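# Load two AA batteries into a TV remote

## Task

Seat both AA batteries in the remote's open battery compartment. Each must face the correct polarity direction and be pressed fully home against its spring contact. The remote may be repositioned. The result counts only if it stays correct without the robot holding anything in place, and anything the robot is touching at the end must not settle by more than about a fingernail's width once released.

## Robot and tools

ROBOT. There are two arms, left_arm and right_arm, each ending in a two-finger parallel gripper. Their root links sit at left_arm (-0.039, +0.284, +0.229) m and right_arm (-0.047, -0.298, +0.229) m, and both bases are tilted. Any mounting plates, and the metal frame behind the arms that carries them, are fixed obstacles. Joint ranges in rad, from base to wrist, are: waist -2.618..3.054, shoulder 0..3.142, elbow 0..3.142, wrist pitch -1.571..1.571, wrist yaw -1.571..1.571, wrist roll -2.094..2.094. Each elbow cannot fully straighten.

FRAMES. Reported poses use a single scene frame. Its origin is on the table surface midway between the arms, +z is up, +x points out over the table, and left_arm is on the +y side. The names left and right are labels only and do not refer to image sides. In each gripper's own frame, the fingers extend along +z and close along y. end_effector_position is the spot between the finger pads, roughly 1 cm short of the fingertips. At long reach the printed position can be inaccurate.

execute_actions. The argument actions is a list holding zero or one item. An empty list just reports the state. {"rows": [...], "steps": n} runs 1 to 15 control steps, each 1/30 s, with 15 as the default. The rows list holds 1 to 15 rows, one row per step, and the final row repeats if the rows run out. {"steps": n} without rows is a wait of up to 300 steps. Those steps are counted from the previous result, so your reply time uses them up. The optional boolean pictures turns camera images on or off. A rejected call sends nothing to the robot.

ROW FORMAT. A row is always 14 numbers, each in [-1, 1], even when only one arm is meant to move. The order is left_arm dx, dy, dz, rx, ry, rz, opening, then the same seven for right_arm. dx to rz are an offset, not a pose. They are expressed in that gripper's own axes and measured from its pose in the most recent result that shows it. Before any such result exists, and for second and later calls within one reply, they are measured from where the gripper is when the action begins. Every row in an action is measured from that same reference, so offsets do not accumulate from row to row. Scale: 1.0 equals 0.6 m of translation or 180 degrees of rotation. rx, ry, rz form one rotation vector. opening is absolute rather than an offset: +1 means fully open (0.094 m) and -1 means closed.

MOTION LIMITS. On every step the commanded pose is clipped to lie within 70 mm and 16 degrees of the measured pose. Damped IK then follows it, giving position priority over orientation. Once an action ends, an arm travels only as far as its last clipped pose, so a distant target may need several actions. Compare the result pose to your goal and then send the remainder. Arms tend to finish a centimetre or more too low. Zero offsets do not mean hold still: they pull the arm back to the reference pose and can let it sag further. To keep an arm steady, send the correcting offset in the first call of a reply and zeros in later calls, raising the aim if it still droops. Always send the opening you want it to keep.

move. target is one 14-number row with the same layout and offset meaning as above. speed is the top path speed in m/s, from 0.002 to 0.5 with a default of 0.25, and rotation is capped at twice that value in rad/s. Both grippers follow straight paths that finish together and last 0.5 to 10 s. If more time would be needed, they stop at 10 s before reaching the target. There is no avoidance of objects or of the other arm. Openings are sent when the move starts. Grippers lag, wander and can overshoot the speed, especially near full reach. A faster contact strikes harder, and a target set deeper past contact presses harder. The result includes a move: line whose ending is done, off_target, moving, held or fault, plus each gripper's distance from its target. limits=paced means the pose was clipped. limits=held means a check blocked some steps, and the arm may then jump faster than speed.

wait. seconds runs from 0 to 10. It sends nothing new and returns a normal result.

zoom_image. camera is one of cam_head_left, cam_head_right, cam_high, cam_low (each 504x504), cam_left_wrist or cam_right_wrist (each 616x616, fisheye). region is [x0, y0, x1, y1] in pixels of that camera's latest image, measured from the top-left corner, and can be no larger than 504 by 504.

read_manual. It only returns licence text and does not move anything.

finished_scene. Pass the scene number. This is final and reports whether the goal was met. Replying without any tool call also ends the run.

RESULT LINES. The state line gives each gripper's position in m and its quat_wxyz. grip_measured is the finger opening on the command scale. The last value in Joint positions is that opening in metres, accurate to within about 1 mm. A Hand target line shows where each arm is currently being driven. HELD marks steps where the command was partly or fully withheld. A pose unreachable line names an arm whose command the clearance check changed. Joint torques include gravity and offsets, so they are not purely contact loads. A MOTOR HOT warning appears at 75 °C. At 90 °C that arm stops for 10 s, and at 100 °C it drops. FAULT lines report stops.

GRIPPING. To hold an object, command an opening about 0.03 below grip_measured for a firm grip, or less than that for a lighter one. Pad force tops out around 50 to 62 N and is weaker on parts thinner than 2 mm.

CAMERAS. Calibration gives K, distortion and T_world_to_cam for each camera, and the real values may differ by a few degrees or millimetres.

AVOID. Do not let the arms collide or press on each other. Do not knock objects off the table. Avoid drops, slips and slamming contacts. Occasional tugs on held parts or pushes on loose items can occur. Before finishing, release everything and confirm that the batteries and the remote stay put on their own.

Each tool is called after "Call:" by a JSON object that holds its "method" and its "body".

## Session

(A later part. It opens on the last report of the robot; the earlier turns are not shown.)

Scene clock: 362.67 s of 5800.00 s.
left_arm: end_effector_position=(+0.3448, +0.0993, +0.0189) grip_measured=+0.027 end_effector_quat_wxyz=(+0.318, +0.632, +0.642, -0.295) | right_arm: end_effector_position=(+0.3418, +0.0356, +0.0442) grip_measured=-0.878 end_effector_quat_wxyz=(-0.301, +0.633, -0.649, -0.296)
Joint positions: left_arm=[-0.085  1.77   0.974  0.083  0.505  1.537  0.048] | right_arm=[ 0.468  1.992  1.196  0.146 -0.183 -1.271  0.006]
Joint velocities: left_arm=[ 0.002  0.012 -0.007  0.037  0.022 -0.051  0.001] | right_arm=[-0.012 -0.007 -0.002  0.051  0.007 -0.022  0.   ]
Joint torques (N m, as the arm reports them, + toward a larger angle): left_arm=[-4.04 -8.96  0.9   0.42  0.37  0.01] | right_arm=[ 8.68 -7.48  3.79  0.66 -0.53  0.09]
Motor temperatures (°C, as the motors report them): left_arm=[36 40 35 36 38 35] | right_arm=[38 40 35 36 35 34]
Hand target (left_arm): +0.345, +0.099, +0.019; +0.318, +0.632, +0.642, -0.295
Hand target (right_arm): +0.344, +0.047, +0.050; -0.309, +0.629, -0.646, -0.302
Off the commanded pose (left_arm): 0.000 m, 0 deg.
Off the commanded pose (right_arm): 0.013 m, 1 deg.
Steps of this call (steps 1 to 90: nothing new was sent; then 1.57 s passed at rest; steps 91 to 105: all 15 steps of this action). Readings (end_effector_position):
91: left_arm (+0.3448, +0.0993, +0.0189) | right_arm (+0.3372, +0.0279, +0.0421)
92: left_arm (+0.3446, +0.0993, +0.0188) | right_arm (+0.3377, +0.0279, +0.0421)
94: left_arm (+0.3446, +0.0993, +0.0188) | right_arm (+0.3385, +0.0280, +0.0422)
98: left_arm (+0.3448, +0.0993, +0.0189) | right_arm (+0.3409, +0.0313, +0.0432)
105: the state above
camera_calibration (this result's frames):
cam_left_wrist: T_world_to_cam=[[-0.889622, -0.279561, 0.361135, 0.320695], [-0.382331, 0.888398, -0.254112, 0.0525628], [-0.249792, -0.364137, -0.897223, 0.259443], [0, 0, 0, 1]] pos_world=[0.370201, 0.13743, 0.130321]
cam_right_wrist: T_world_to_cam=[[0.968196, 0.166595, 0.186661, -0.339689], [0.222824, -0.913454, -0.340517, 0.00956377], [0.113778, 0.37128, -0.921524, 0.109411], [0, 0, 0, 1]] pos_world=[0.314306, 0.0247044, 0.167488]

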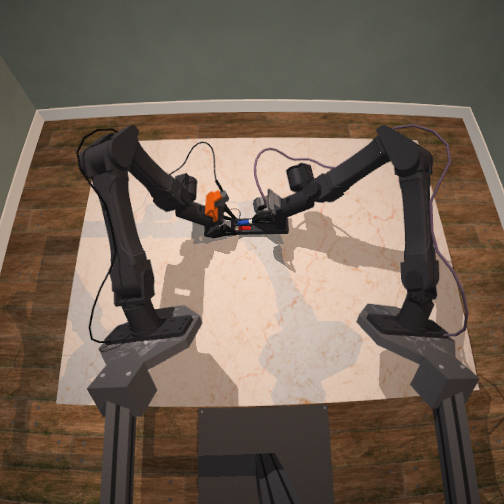

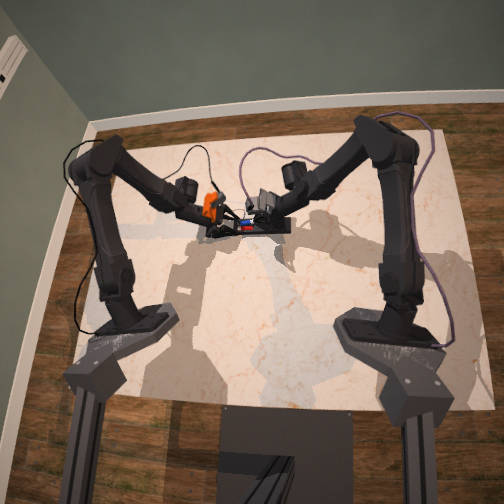

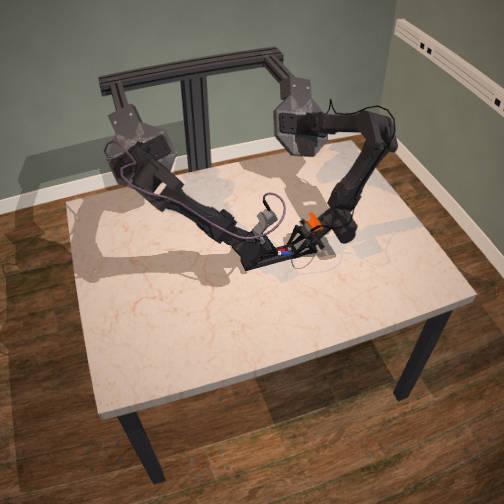

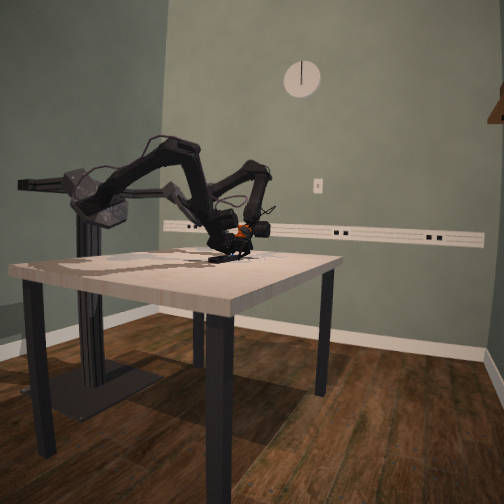

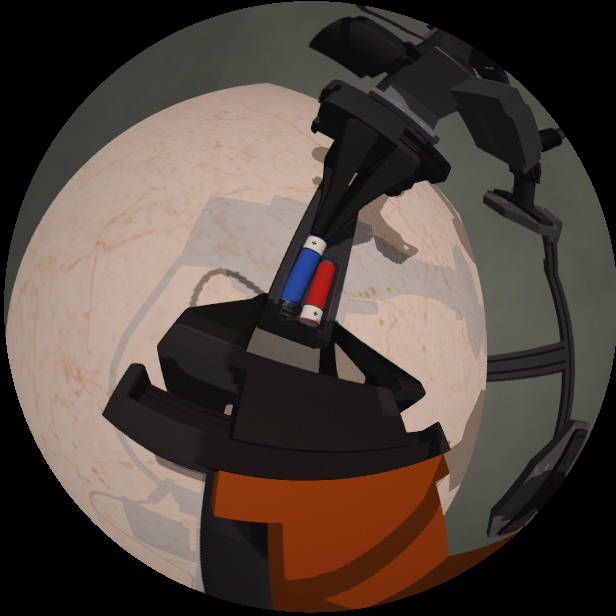

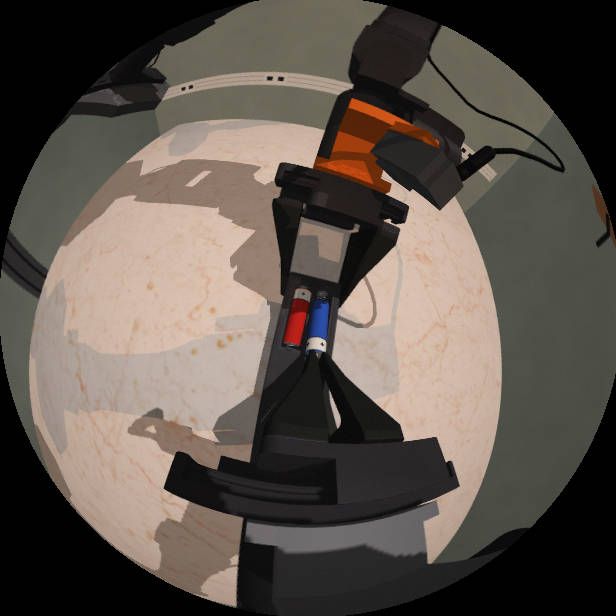

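Call:
{"method": "execute_actions", "body": {"actions": [{"rows":[[0,0,0,0,0,0,-0.03,-0.020,-0.003,0.010,0,-0.005,0,-0.88],[0,0,0,0,0,0,-0.03,-0.021,-0.003,0.012,0,-0.005,0,-0.88],[0,0,0,0,0,0,-0.03,-0.022,-0.002,0.014,0,-0.005,0,-0.88],[0,0,0,0,0,0,-0.03,-0.023,-0.002,0.016,0,-0.005,0,-0.88],[0,0,0,0,0,0,-0.03,-0.024,-0.001,0.018,0,-0.005,0,-0.88],[0,0,0,0,0,0,-0.03,-0.024,-0.001,0.020,0,-0.005,0,-0.88],[0,0,0,0,0,0,-0.03,-0.024,0,0.022,0,-0.005,0,-0.88],[0,0,0,0,0,0,-0.03,-0.024,0,0.024,0,-0.005,0,-0.88],[0,0,0,0,0,0,-0.03,-0.024,0,0.026,0,-0.005,0,-0.88],[0,0,0,0,0,0,-0.03,-0.024,0,0.028,0,-0.005,0,-0.88]],"steps":15}]}}

Call:
{"method": "zoom_image", "body": {"camera": "cam_right_wrist", "region": [250,230,400,380]}}

Call:
{"method": "zoom_image", "body": {"camera": "cam_left_wrist", "region": [250,170,400,320]}}

Scene clock: 367.73 s of 5800.00 s.
left_arm: end_effector_position=(+0.3459, +0.1013, +0.0185) grip_measured=+0.027 end_effector_quat_wxyz=(+0.318, +0.631, +0.643, -0.294) | right_arm: end_effector_position=(+0.3449, +0.0411, +0.0407) grip_measured=-0.878 end_effector_quat_wxyz=(-0.299, +0.633, -0.653, -0.290)
Joint positions: left_arm=[-0.081  1.768  0.974  0.083  0.505  1.536  0.048] | right_arm=[ 0.476  2.015  1.224  0.146 -0.164 -1.263  0.006]
Joint velocities: left_arm=[-0.012 -0.012  0.002 -0.007  0.007 -0.007  0.   ] | right_arm=[-0.017 -0.002  0.002  0.066 -0.007 -0.037  0.001]
Joint torques (N m, as the arm reports them, + toward a larger angle): left_arm=[-4.39 -8.67  0.91  0.42  0.36  0.04] | right_arm=[ 9.35 -6.49  4.04  0.75 -0.53  0.13]
Motor temperatures (°C, as the motors report them): left_arm=[36 40 35 36 38 35] | right_arm=[38 40 35 36 35 34]
Hand target (left_arm): +0.345, +0.099, +0.019; +0.318, +0.632, +0.642, -0.295
Hand target (right_arm): +0.342, +0.057, +0.045; -0.306, +0.631, -0.647, -0.301
Off the commanded pose (left_arm): 0.002 m, 0 deg.
Off the commanded pose (right_arm): 0.017 m, 2 deg.
Steps of this call (steps 1 to 90: nothing new was sent; then 1.57 s passed at rest; steps 91 to 105: all 15 steps of this action). Readings (end_effector_position):
91: left_arm (+0.3448, +0.0993, +0.0189) | right_arm (+0.3418, +0.0356, +0.0441)
92: left_arm (+0.3448, +0.0993, +0.0189) | right_arm (+0.3418, +0.0356, +0.0441)
94: left_arm (+0.3446, +0.0993, +0.0188) | right_arm (+0.3423, +0.0363, +0.0439)
98: left_arm (+0.3449, +0.1000, +0.0185) | right_arm (+0.3437, +0.0391, +0.0424)
105: the state above
camera_calibration (this result's frames):
cam_left_wrist: T_world_to_cam=[[-0.888644, -0.284361, 0.359794, 0.322556], [-0.386045, 0.887342, -0.252176, 0.0525066], [-0.247551, -0.362991, -0.898307, 0.259275], [0, 0, 0, 1]] pos_world=[0.371092, 0.139246, 0.130096]
cam_right_wrist: T_world_to_cam=[[0.969018, 0.162006, 0.186437, -0.343108], [0.217101, -0.918621, -0.330155, 0.0143658], [0.117778, 0.360401, -0.925332, 0.103025], [0, 0, 0, 1]] pos_world=[0.317225, 0.0316518, 0.164043]

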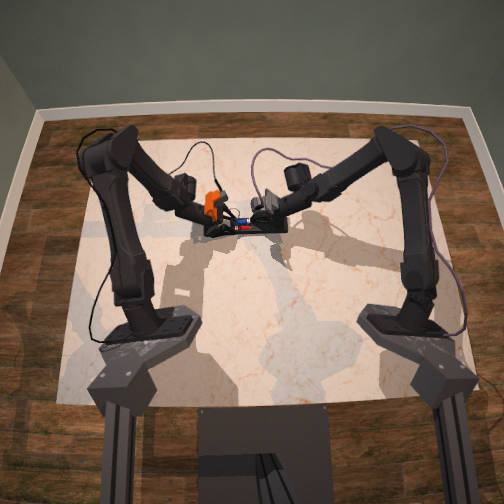

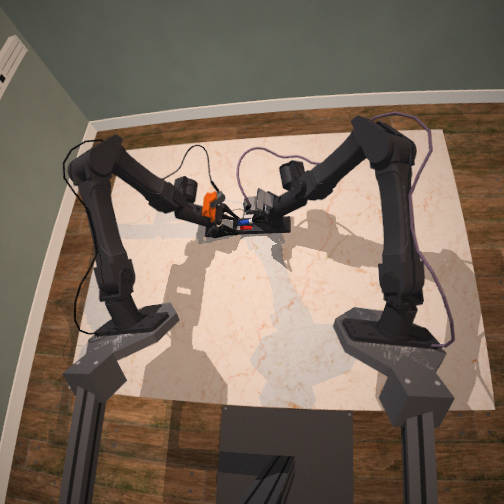

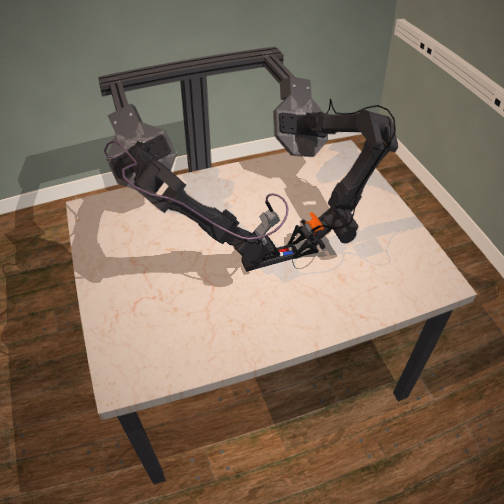

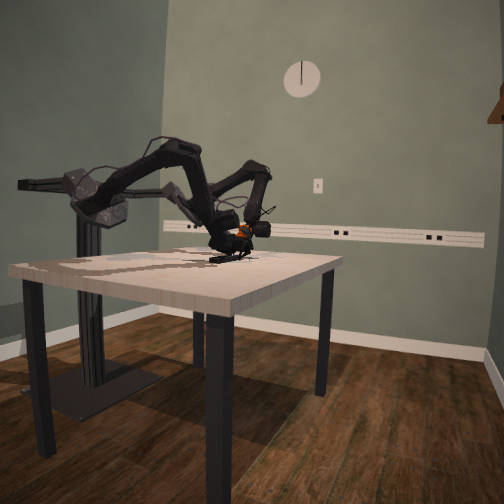

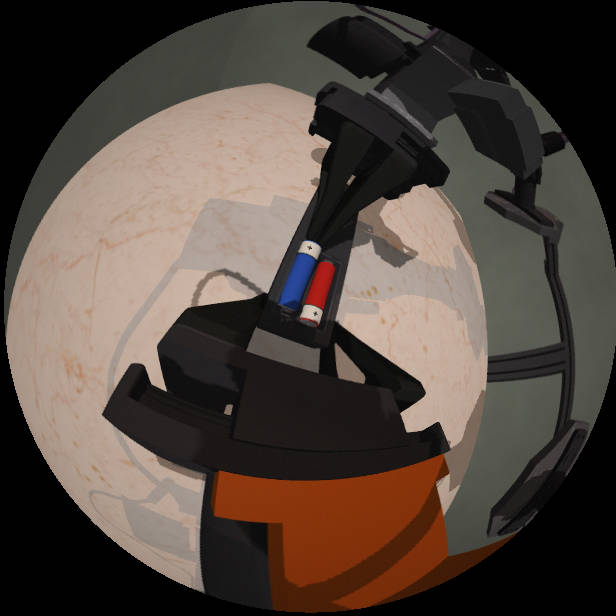

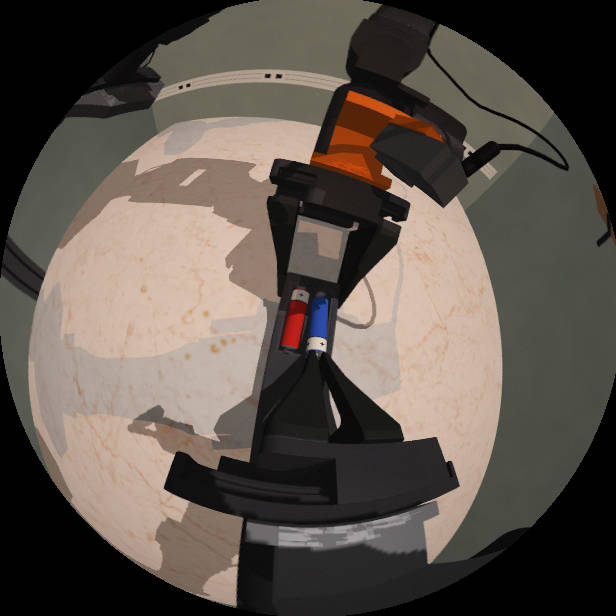

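Region (250, 230, 400, 380) of cam_right_wrist's 616x616 image, scaled by 3.360, with more detail than that image has.

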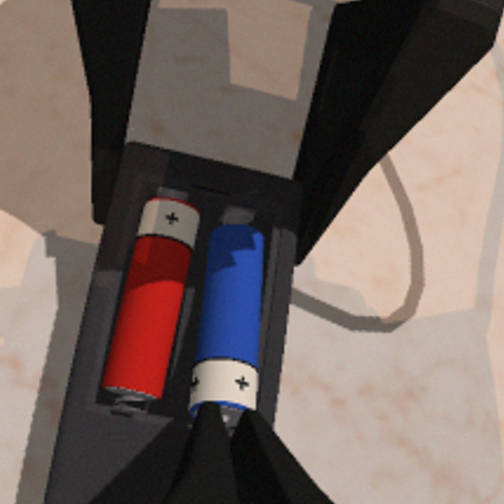

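Region (250, 170, 400, 320) of cam_left_wrist's 616x616 image, scaled by 3.360, with more detail than that image has.

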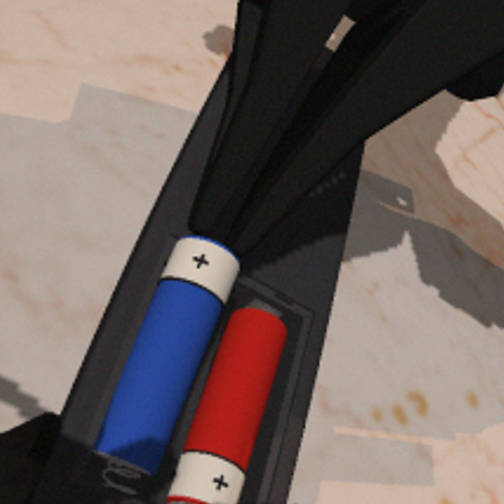

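Call:
{"method": "execute_actions", "body": {"actions": [{"rows":[[0,0,0.004,0,0,0,-0.03,-0.022,0.007,0.016,-0.004,-0.008,0,-0.88],[0,0,0.004,0,0,0,-0.03,-0.022,0.009,0.017,-0.006,-0.008,0,-0.88],[0,0,0.004,0,0,0,-0.03,-0.022,0.011,0.018,-0.008,-0.008,0,-0.88],[0,0,0.004,0,0,0,-0.03,-0.022,0.013,0.019,-0.010,-0.008,0,-0.88],[0,0,0.004,0,0,0,-0.03,-0.022,0.015,0.020,-0.012,-0.008,0,-0.88],[0,0,0.004,0,0,0,-0.03,-0.022,0.016,0.022,-0.012,-0.008,0,-0.88],[0,0,0.004,0,0,0,-0.03,-0.022,0.016,0.024,-0.012,-0.008,0,-0.88],[0,0,0.004,0,0,0,-0.03,-0.022,0.016,0.026,-0.012,-0.008,0,-0.88],[0,0,0.004,0,0,0,-0.03,-0.022,0.016,0.028,-0.012,-0.008,0,-0.88],[0,0,0.004,0,0,0,-0.03,-0.022,0.016,0.030,-0.012,-0.008,0,-0.88]],"steps":15}]}}

Call:
{"method": "zoom_image", "body": {"camera": "cam_right_wrist", "region": [250,230,400,380]}}

Call:
{"method": "zoom_image", "body": {"camera": "cam_left_wrist", "region": [250,190,400,340]}}

Scene clock: 372.40 s of 5800.00 s.
left_arm: end_effector_position=(+0.3478, +0.1043, +0.0184) grip_measured=+0.027 end_effector_quat_wxyz=(+0.319, +0.629, +0.646, -0.292) | right_arm: end_effector_position=(+0.3472, +0.0444, +0.0403) grip_measured=-0.878 end_effector_quat_wxyz=(-0.296, +0.634, -0.651, -0.294)
Joint positions: left_arm=[-0.074  1.764  0.974  0.084  0.508  1.533  0.048] | right_arm=[ 0.479  2.027  1.254  0.119 -0.164 -1.262  0.006]
Joint velocities: left_arm=[-0.002  0.012  0.007  0.007  0.022  0.022 -0.   ] | right_arm=[-0.007  0.007 -0.002  0.037  0.051  0.066  0.   ]
Joint torques (N m, as the arm reports them, + toward a larger angle): left_arm=[-4.87 -8.01  1.15  0.49  0.32  0.  ] | right_arm=[ 9.56 -5.16  3.95  0.71 -0.63  0.11]
Motor temperatures (°C, as the motors report them): left_arm=[36 40 35 36 38 35] | right_arm=[38 40 35 36 35 34]
Hand target (left_arm): +0.346, +0.099, +0.017; +0.318, +0.631, +0.643, -0.294
Hand target (right_arm): +0.335, +0.062, +0.040; -0.295, +0.635, -0.643, -0.311
Off the commanded pose (left_arm): 0.005 m, 0 deg.
Off the commanded pose (right_arm): 0.022 m, 2 deg.
Steps of this call (steps 1 to 90: nothing new was sent; then 1.17 s passed at rest; steps 91 to 105: all 15 steps of this action). Readings (end_effector_position):
91: left_arm (+0.3459, +0.1014, +0.0184) | right_arm (+0.3449, +0.0411, +0.0407)
92: left_arm (+0.3459, +0.1014, +0.0184) | right_arm (+0.3449, +0.0410, +0.0407)
94: left_arm (+0.3459, +0.1014, +0.0184) | right_arm (+0.3449, +0.0411, +0.0406)
98: left_arm (+0.3460, +0.1019, +0.0183) | right_arm (+0.3452, +0.0420, +0.0403)
105: the state above
camera_calibration (this result's frames):
cam_left_wrist: T_world_to_cam=[[-0.886148, -0.292505, 0.359419, 0.325141], [-0.393511, 0.884591, -0.250298, 0.0534009], [-0.244725, -0.363236, -0.898982, 0.259792], [0, 0, 0, 1]] pos_world=[0.372714, 0.142233, 0.130053]
cam_right_wrist: T_world_to_cam=[[0.969082, 0.169108, 0.179675, -0.345814], [0.221472, -0.917168, -0.331289, 0.0153219], [0.108769, 0.360839, -0.926264, 0.104344], [0, 0, 0, 1]] pos_world=[0.32038, 0.0348811, 0.163861]

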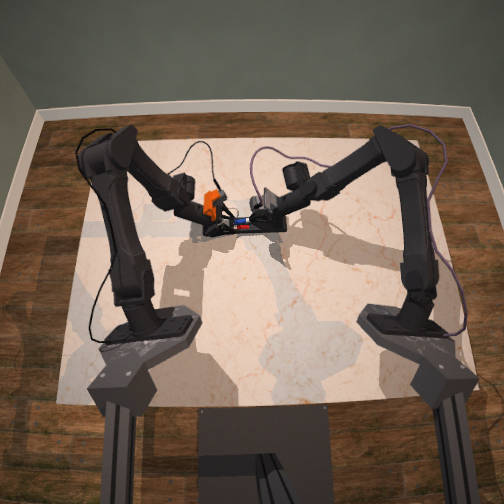

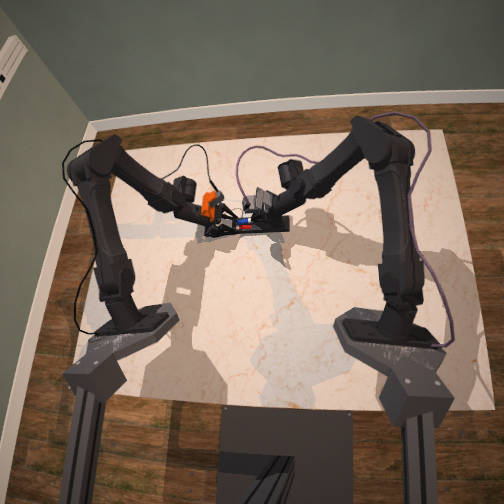

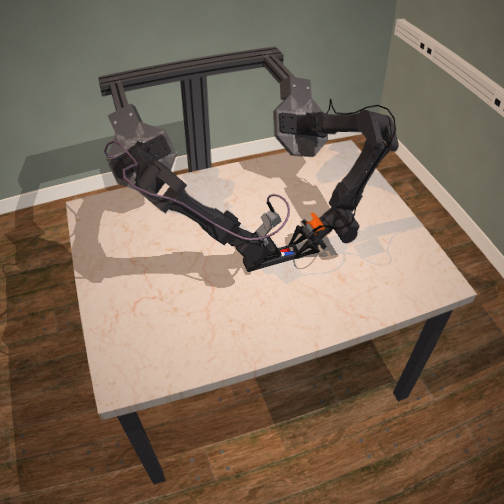

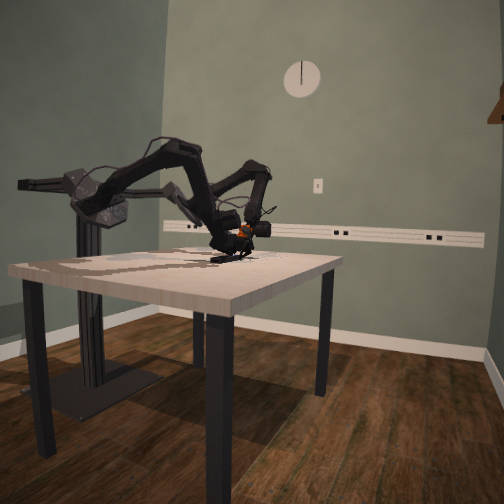

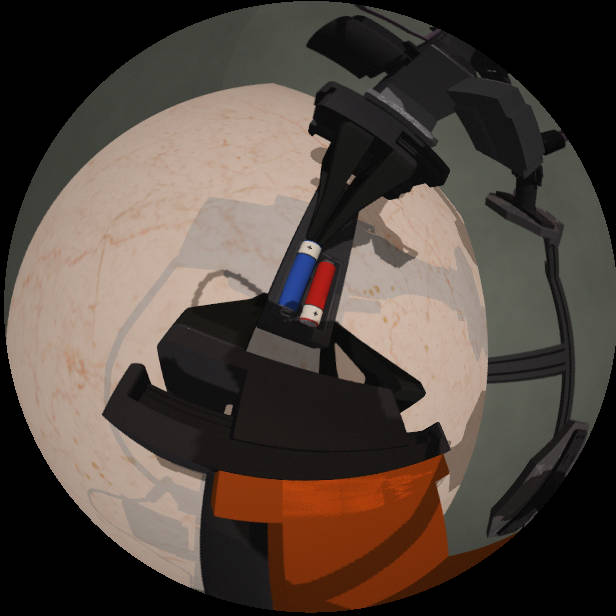

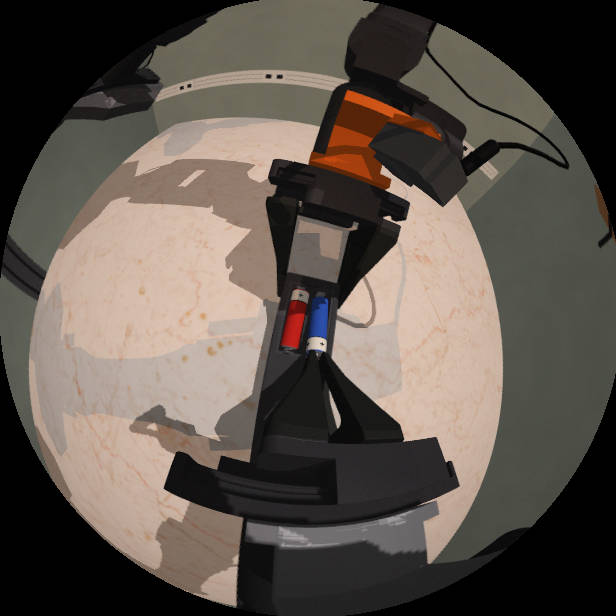

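Region (250, 230, 400, 380) of cam_right_wrist's 616x616 image, scaled by 3.360, with more detail than that image has.

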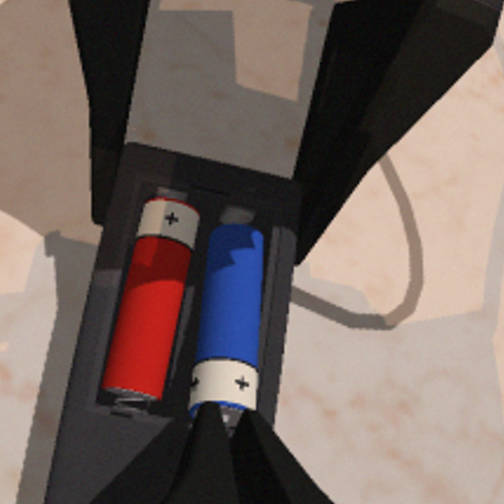

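Region (250, 190, 400, 340) of cam_left_wrist's 616x616 image, scaled by 3.360, with more detail than that image has.

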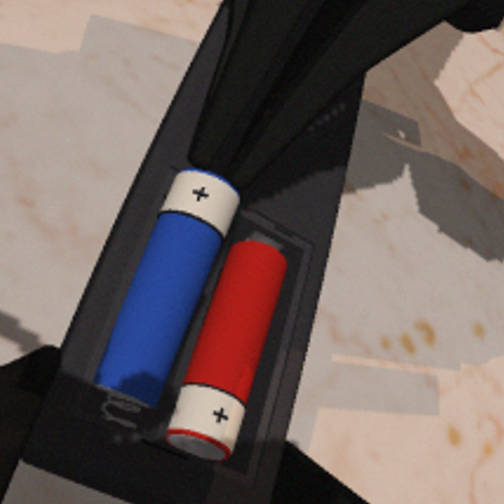

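Call:
{"method": "execute_actions", "body": {"actions": [{"rows":[[-0.004,0,0.008,0,0,0,-0.03,-0.021,0.02,0.021,-0.008,-0.008,0,-0.88],[-0.004,0,0.008,0,0,0,-0.03,-0.022,0.02,0.020,-0.009,-0.008,0,-0.88],[-0.005,0,0.009,0,0,0,-0.03,-0.023,0.02,0.019,-0.010,-0.008,0,-0.88],[-0.005,0,0.009,0,0,0,-0.03,-0.024,0.02,0.018,-0.011,-0.008,0,-0.88],[-0.006,0,0.01,0,0,0,-0.03,-0.025,0.02,0.017,-0.012,-0.008,0,-0.88],[-0.006,0,0.01,0,0,0,-0.03,-0.026,0.02,0.016,-0.013,-0.008,0,-0.88],[-0.007,0,0.011,0,0,0,-0.03,-0.027,0.02,0.015,-0.014,-0.008,0,-0.88],[-0.007,0,0.011,0,0,0,-0.03,-0.028,0.02,0.014,-0.015,-0.008,0,-0.88],[-0.008,0,0.012,0,0,0,-0.03,-0.029,0.02,0.013,-0.016,-0.008,0,-0.88]],"steps":15}]}}

Call:
{"method": "zoom_image", "body": {"camera": "cam_right_wrist", "region": [250,230,400,380]}}

Call:
{"method": "zoom_image", "body": {"camera": "cam_left_wrist", "region": [250,190,400,340]}}

Scene clock: 377.43 s of 5800.00 s.
left_arm: end_effector_position=(+0.3480, +0.1043, +0.0185) grip_measured=+0.027 end_effector_quat_wxyz=(+0.319, +0.628, +0.647, -0.292) | right_arm: end_effector_position=(+0.3471, +0.0445, +0.0408) grip_measured=-0.878 end_effector_quat_wxyz=(-0.290, +0.636, -0.651, -0.295)
Joint positions: left_arm=[-0.074  1.763  0.974  0.084  0.508  1.53   0.048] | right_arm=[ 0.482  2.027  1.266  0.094 -0.158 -1.261  0.006]
Joint velocities: left_arm=[ 0.007  0.007 -0.022  0.007 -0.037 -0.037  0.002] | right_arm=[ 0.002 -0.002 -0.007  0.007 -0.022 -0.007  0.001]
Joint torques (N m, as the arm reports them, + toward a larger angle): left_arm=[-5.98 -7.82  1.3   0.61  0.22 -0.13] | right_arm=[10.09 -7.24  3.57  0.43 -0.67  0.11]
Motor temperatures (°C, as the motors report them): left_arm=[36 40 35 36 38 35] | right_arm=[38 39 35 36 35 34]
Hand target (left_arm): +0.348, +0.096, +0.018; +0.319, +0.629, +0.646, -0.292
Hand target (right_arm): +0.335, +0.061, +0.049; -0.288, +0.638, -0.640, -0.317
Off the commanded pose (left_arm): 0.009 m, 0 deg.
Off the commanded pose (right_arm): 0.022 m, 3 deg.
Steps of this call (steps 1 to 90: nothing new was sent; then 1.53 s passed at rest; steps 91 to 105: all 15 steps of this action). Readings (end_effector_position):
91: left_arm (+0.3478, +0.1043, +0.0185) | right_arm (+0.3473, +0.0444, +0.0403)
92: left_arm (+0.3480, +0.1043, +0.0185) | right_arm (+0.3472, +0.0446, +0.0405)
94: left_arm (+0.3480, +0.1043, +0.0185) | right_arm (+0.3470, +0.0447, +0.0406)
98: left_arm (+0.3480, +0.1043, +0.0185) | right_arm (+0.3471, +0.0447, +0.0407)
105: the state above
camera_calibration (this result's frames):
cam_left_wrist: T_world_to_cam=[[-0.885258, -0.293989, 0.360401, 0.325129], [-0.3953, 0.883885, -0.249971, 0.0541646], [-0.245064, -0.363755, -0.89868, 0.260121], [0, 0, 0, 1]] pos_world=[0.372981, 0.14233, 0.130128]
cam_right_wrist: T_world_to_cam=[[0.969289, 0.177224, 0.170501, -0.345944], [0.225261, -0.917996, -0.326405, 0.0141135], [0.0986723, 0.354788, -0.929725, 0.108688], [0, 0, 0, 1]] pos_world=[0.321416, 0.0357046, 0.16464]

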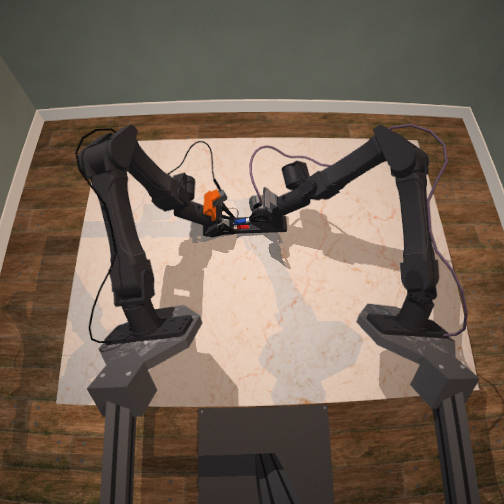

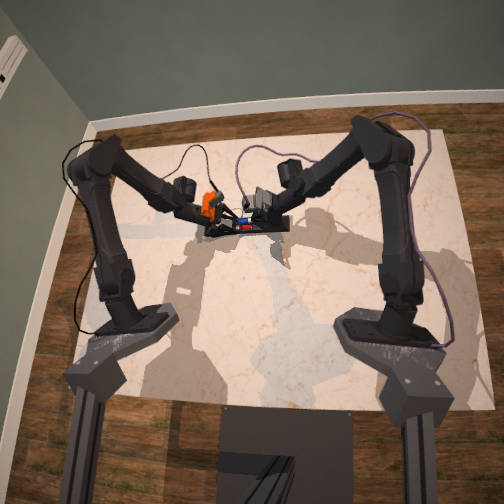

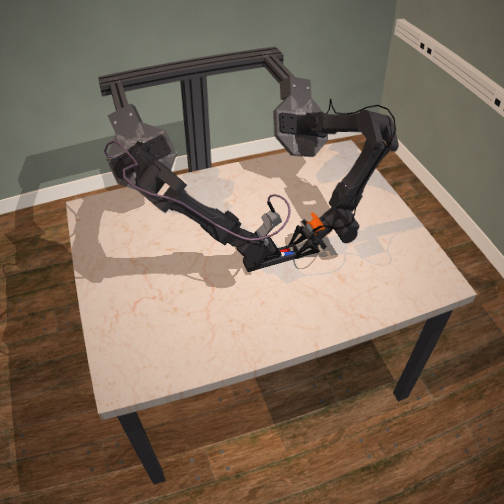

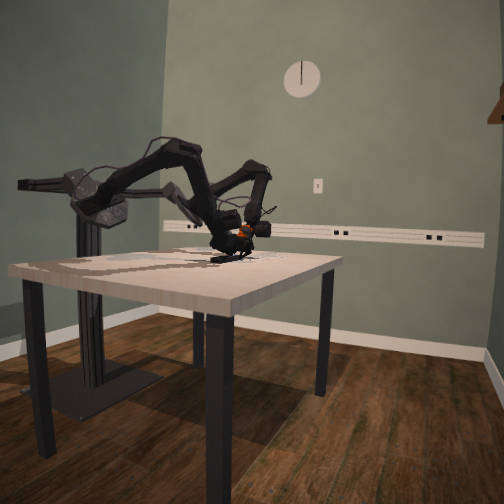

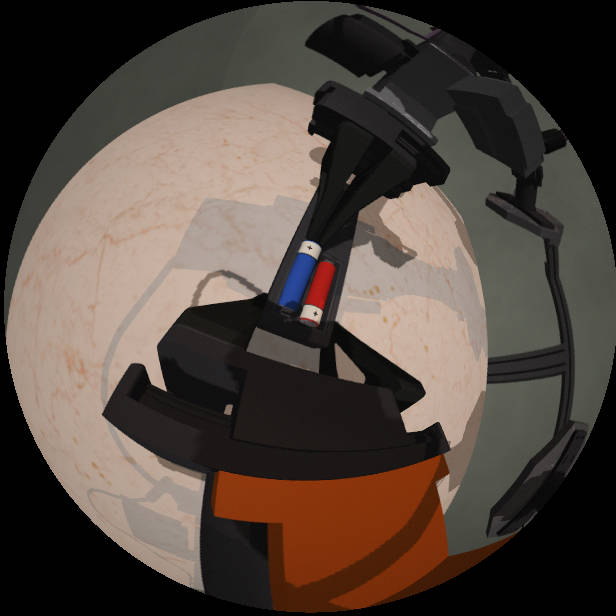

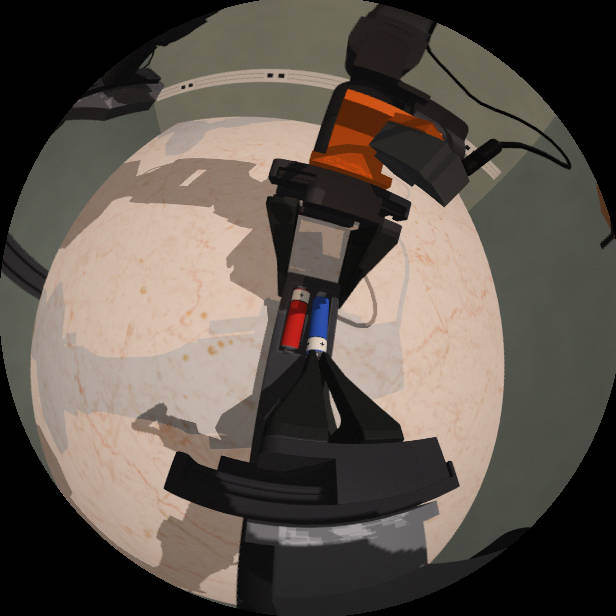

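Region (250, 230, 400, 380) of cam_right_wrist's 616x616 image, scaled by 3.360, with more detail than that image has.

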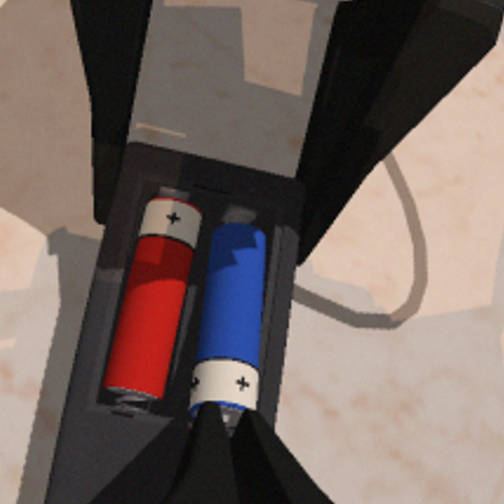

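Region (250, 190, 400, 340) of cam_left_wrist's 616x616 image, scaled by 3.360, with more detail than that image has.

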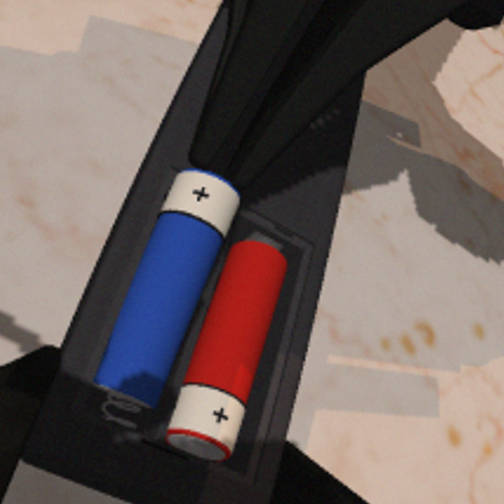

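Call:
{"method": "execute_actions", "body": {"actions": [{"rows":[[-0.008,0,0.012,0,0,0,-0.03,-0.029,0.022,0.012,-0.012,-0.009,0,-0.88],[-0.008,0,0.012,0,0,0,-0.03,-0.030,0.024,0.012,-0.012,-0.010,0,-0.88],[-0.008,0,0.012,0,0,0,-0.03,-0.031,0.026,0.012,-0.013,-0.011,0,-0.88],[-0.008,0,0.012,0,0,0,-0.03,-0.032,0.028,0.012,-0.013,-0.012,0,-0.88],[-0.008,0,0.012,0,0,0,-0.03,-0.033,0.030,0.012,-0.014,-0.013,0,-0.88],[-0.008,0,0.012,0,0,0,-0.03,-0.034,0.032,0.012,-0.014,-0.014,0,-0.88],[-0.008,0,0.012,0,0,0,-0.03,-0.035,0.034,0.012,-0.015,-0.015,0,-0.88],[-0.008,0,0.012,0,0,0,-0.03,-0.036,0.036,0.012,-0.016,-0.016,0,-0.88]],"steps":15}]}}

Call:
{"method": "zoom_image", "body": {"camera": "cam_right_wrist", "region": [250,230,400,380]}}

Call:
{"method": "zoom_image", "body": {"camera": "cam_left_wrist", "region": [250,190,400,340]}}

Call:
{"method": "zoom_image", "body": {"camera": "cam_low", "region": [200,225,270,275]}}

Scene clock: 383.33 s of 5800.00 s.
left_arm: end_effector_position=(+0.3479, +0.1043, +0.0185) grip_measured=+0.027 end_effector_quat_wxyz=(+0.318, +0.628, +0.647, -0.292) | right_arm: end_effector_position=(+0.3470, +0.0448, +0.0409) grip_measured=-0.878 end_effector_quat_wxyz=(-0.288, +0.635, -0.653, -0.294)
Joint positions: left_arm=[-0.074  1.763  0.974  0.084  0.508  1.53   0.048] | right_arm=[ 0.485  2.027  1.267  0.092 -0.152 -1.256  0.006]
Joint velocities: left_arm=[-0.002 -0.027  0.007 -0.022 -0.007  0.007  0.   ] | right_arm=[-0.007 -0.002 -0.007  0.007  0.007  0.022  0.   ]
Joint torques (N m, as the arm reports them, + toward a larger angle): left_arm=[-5.98 -7.82  1.31  0.61  0.22 -0.16] | right_arm=[10.55 -7.8   1.62  0.6  -0.87  0.1 ]
Motor temperatures (°C, as the motors report them): left_arm=[36 40 35 36 38 35] | right_arm=[39 39 35 36 35 34]
Hand target (left_arm): +0.348, +0.096, +0.018; +0.319, +0.628, +0.647, -0.292
Hand target (right_arm): +0.326, +0.063, +0.052; -0.289, +0.636, -0.636, -0.327
Off the commanded pose (left_arm): 0.009 m, 0 deg.
Off the commanded pose (right_arm): 0.031 m, 4 deg.
Steps of this call (steps 1 to 90: nothing new was sent; then 2.40 s passed at rest; steps 91 to 105: all 15 steps of this action). Readings (end_effector_position):
91: left_arm (+0.3480, +0.1043, +0.0185) | right_arm (+0.3471, +0.0446, +0.0409)
92: left_arm (+0.3480, +0.1043, +0.0185) | right_arm (+0.3471, +0.0447, +0.0409)
94: left_arm (+0.3480, +0.1043, +0.0185) | right_arm (+0.3470, +0.0448, +0.0409)
98: left_arm (+0.3480, +0.1043, +0.0185) | right_arm (+0.3470, +0.0448, +0.0409)
105: the state above
camera_calibration (this result's frames):
cam_left_wrist: T_world_to_cam=[[-0.884995, -0.294069, 0.360981, 0.324882], [-0.395548, 0.883843, -0.249727, 0.0541808], [-0.245614, -0.363792, -0.898515, 0.260245], [0, 0, 0, 1]] pos_world=[0.37287, 0.142325, 0.130088]
cam_right_wrist: T_world_to_cam=[[0.970228, 0.175322, 0.167092, -0.345991], [0.221865, -0.920064, -0.322889, 0.0155743], [0.0971254, 0.350348, -0.93157, 0.109519], [0, 0, 0, 1]] pos_world=[0.321598, 0.0366195, 0.164866]

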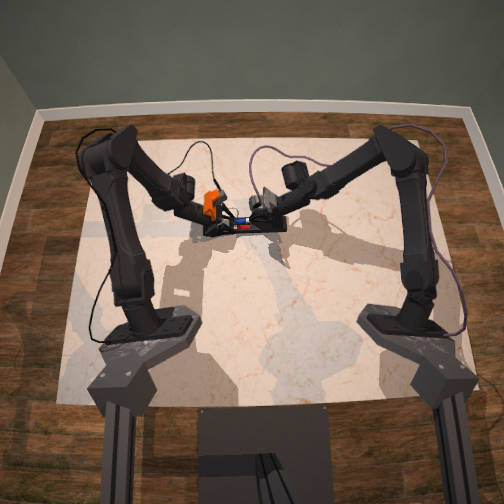

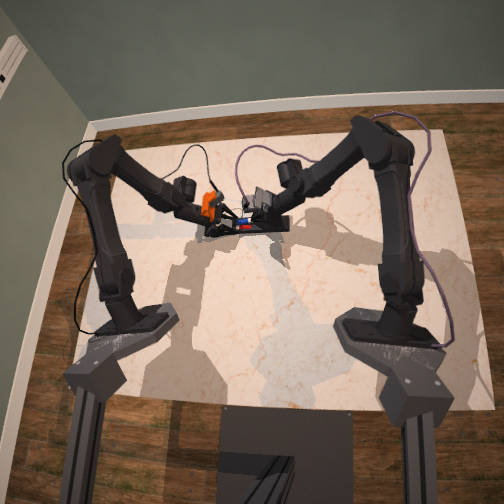

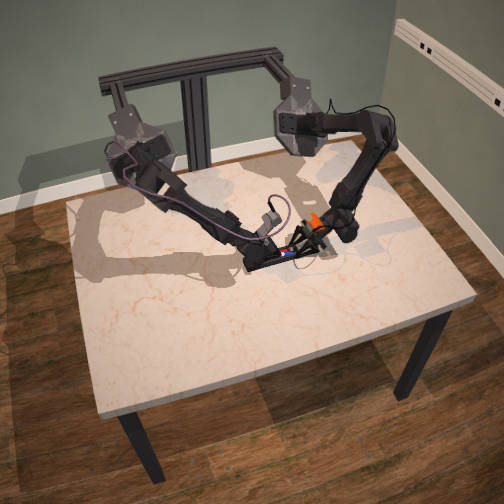

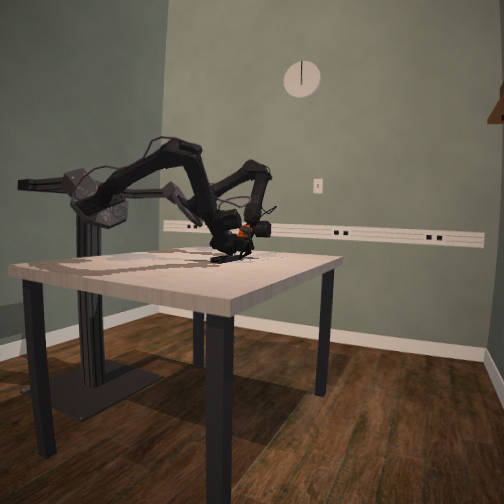

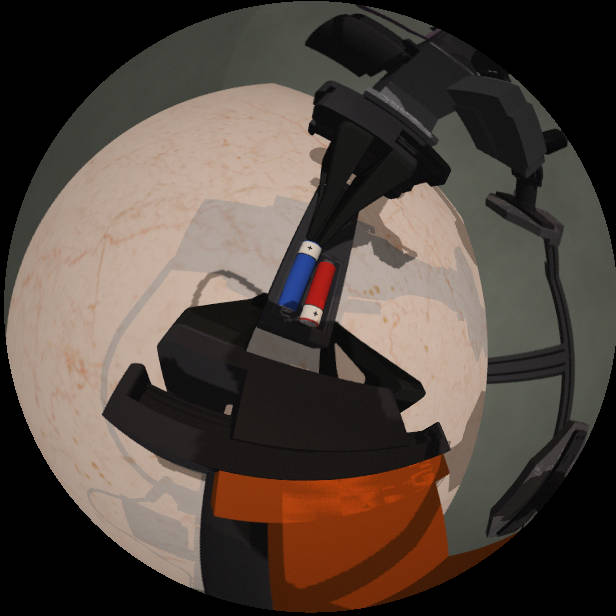

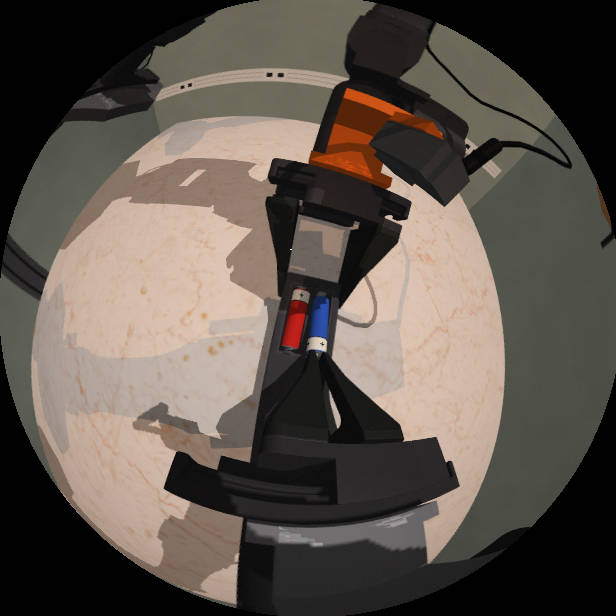

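Region (250, 230, 400, 380) of cam_right_wrist's 616x616 image, scaled by 3.360, with more detail than that image has.

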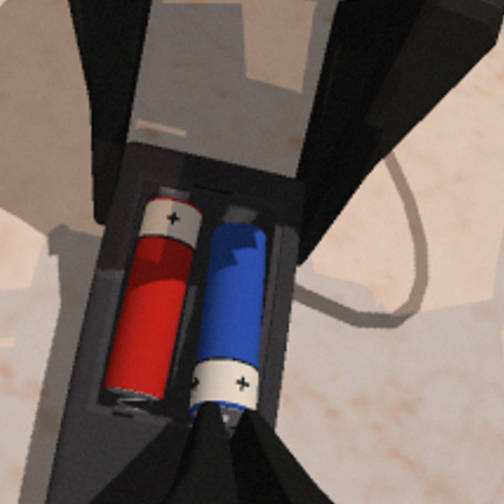

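Region (250, 190, 400, 340) of cam_left_wrist's 616x616 image, scaled by 3.360, with more detail than that image has.

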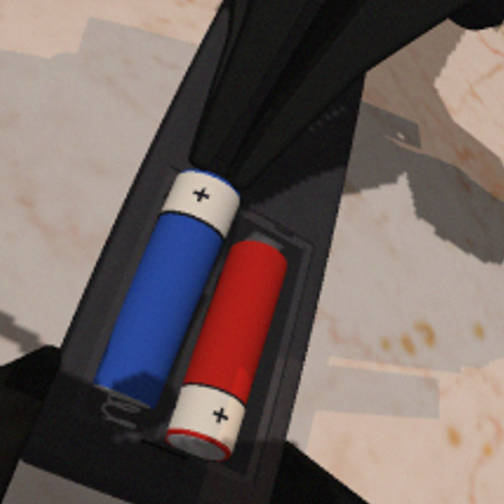

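Region (200, 225, 270, 275) of cam_low's 504x504 image, scaled by 7.200, with more detail than that image has; it fills the top 360 rows of this view, and the rest is white.

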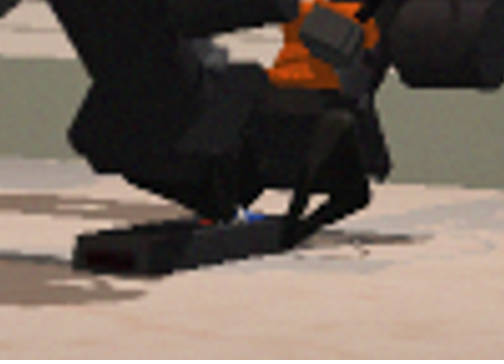

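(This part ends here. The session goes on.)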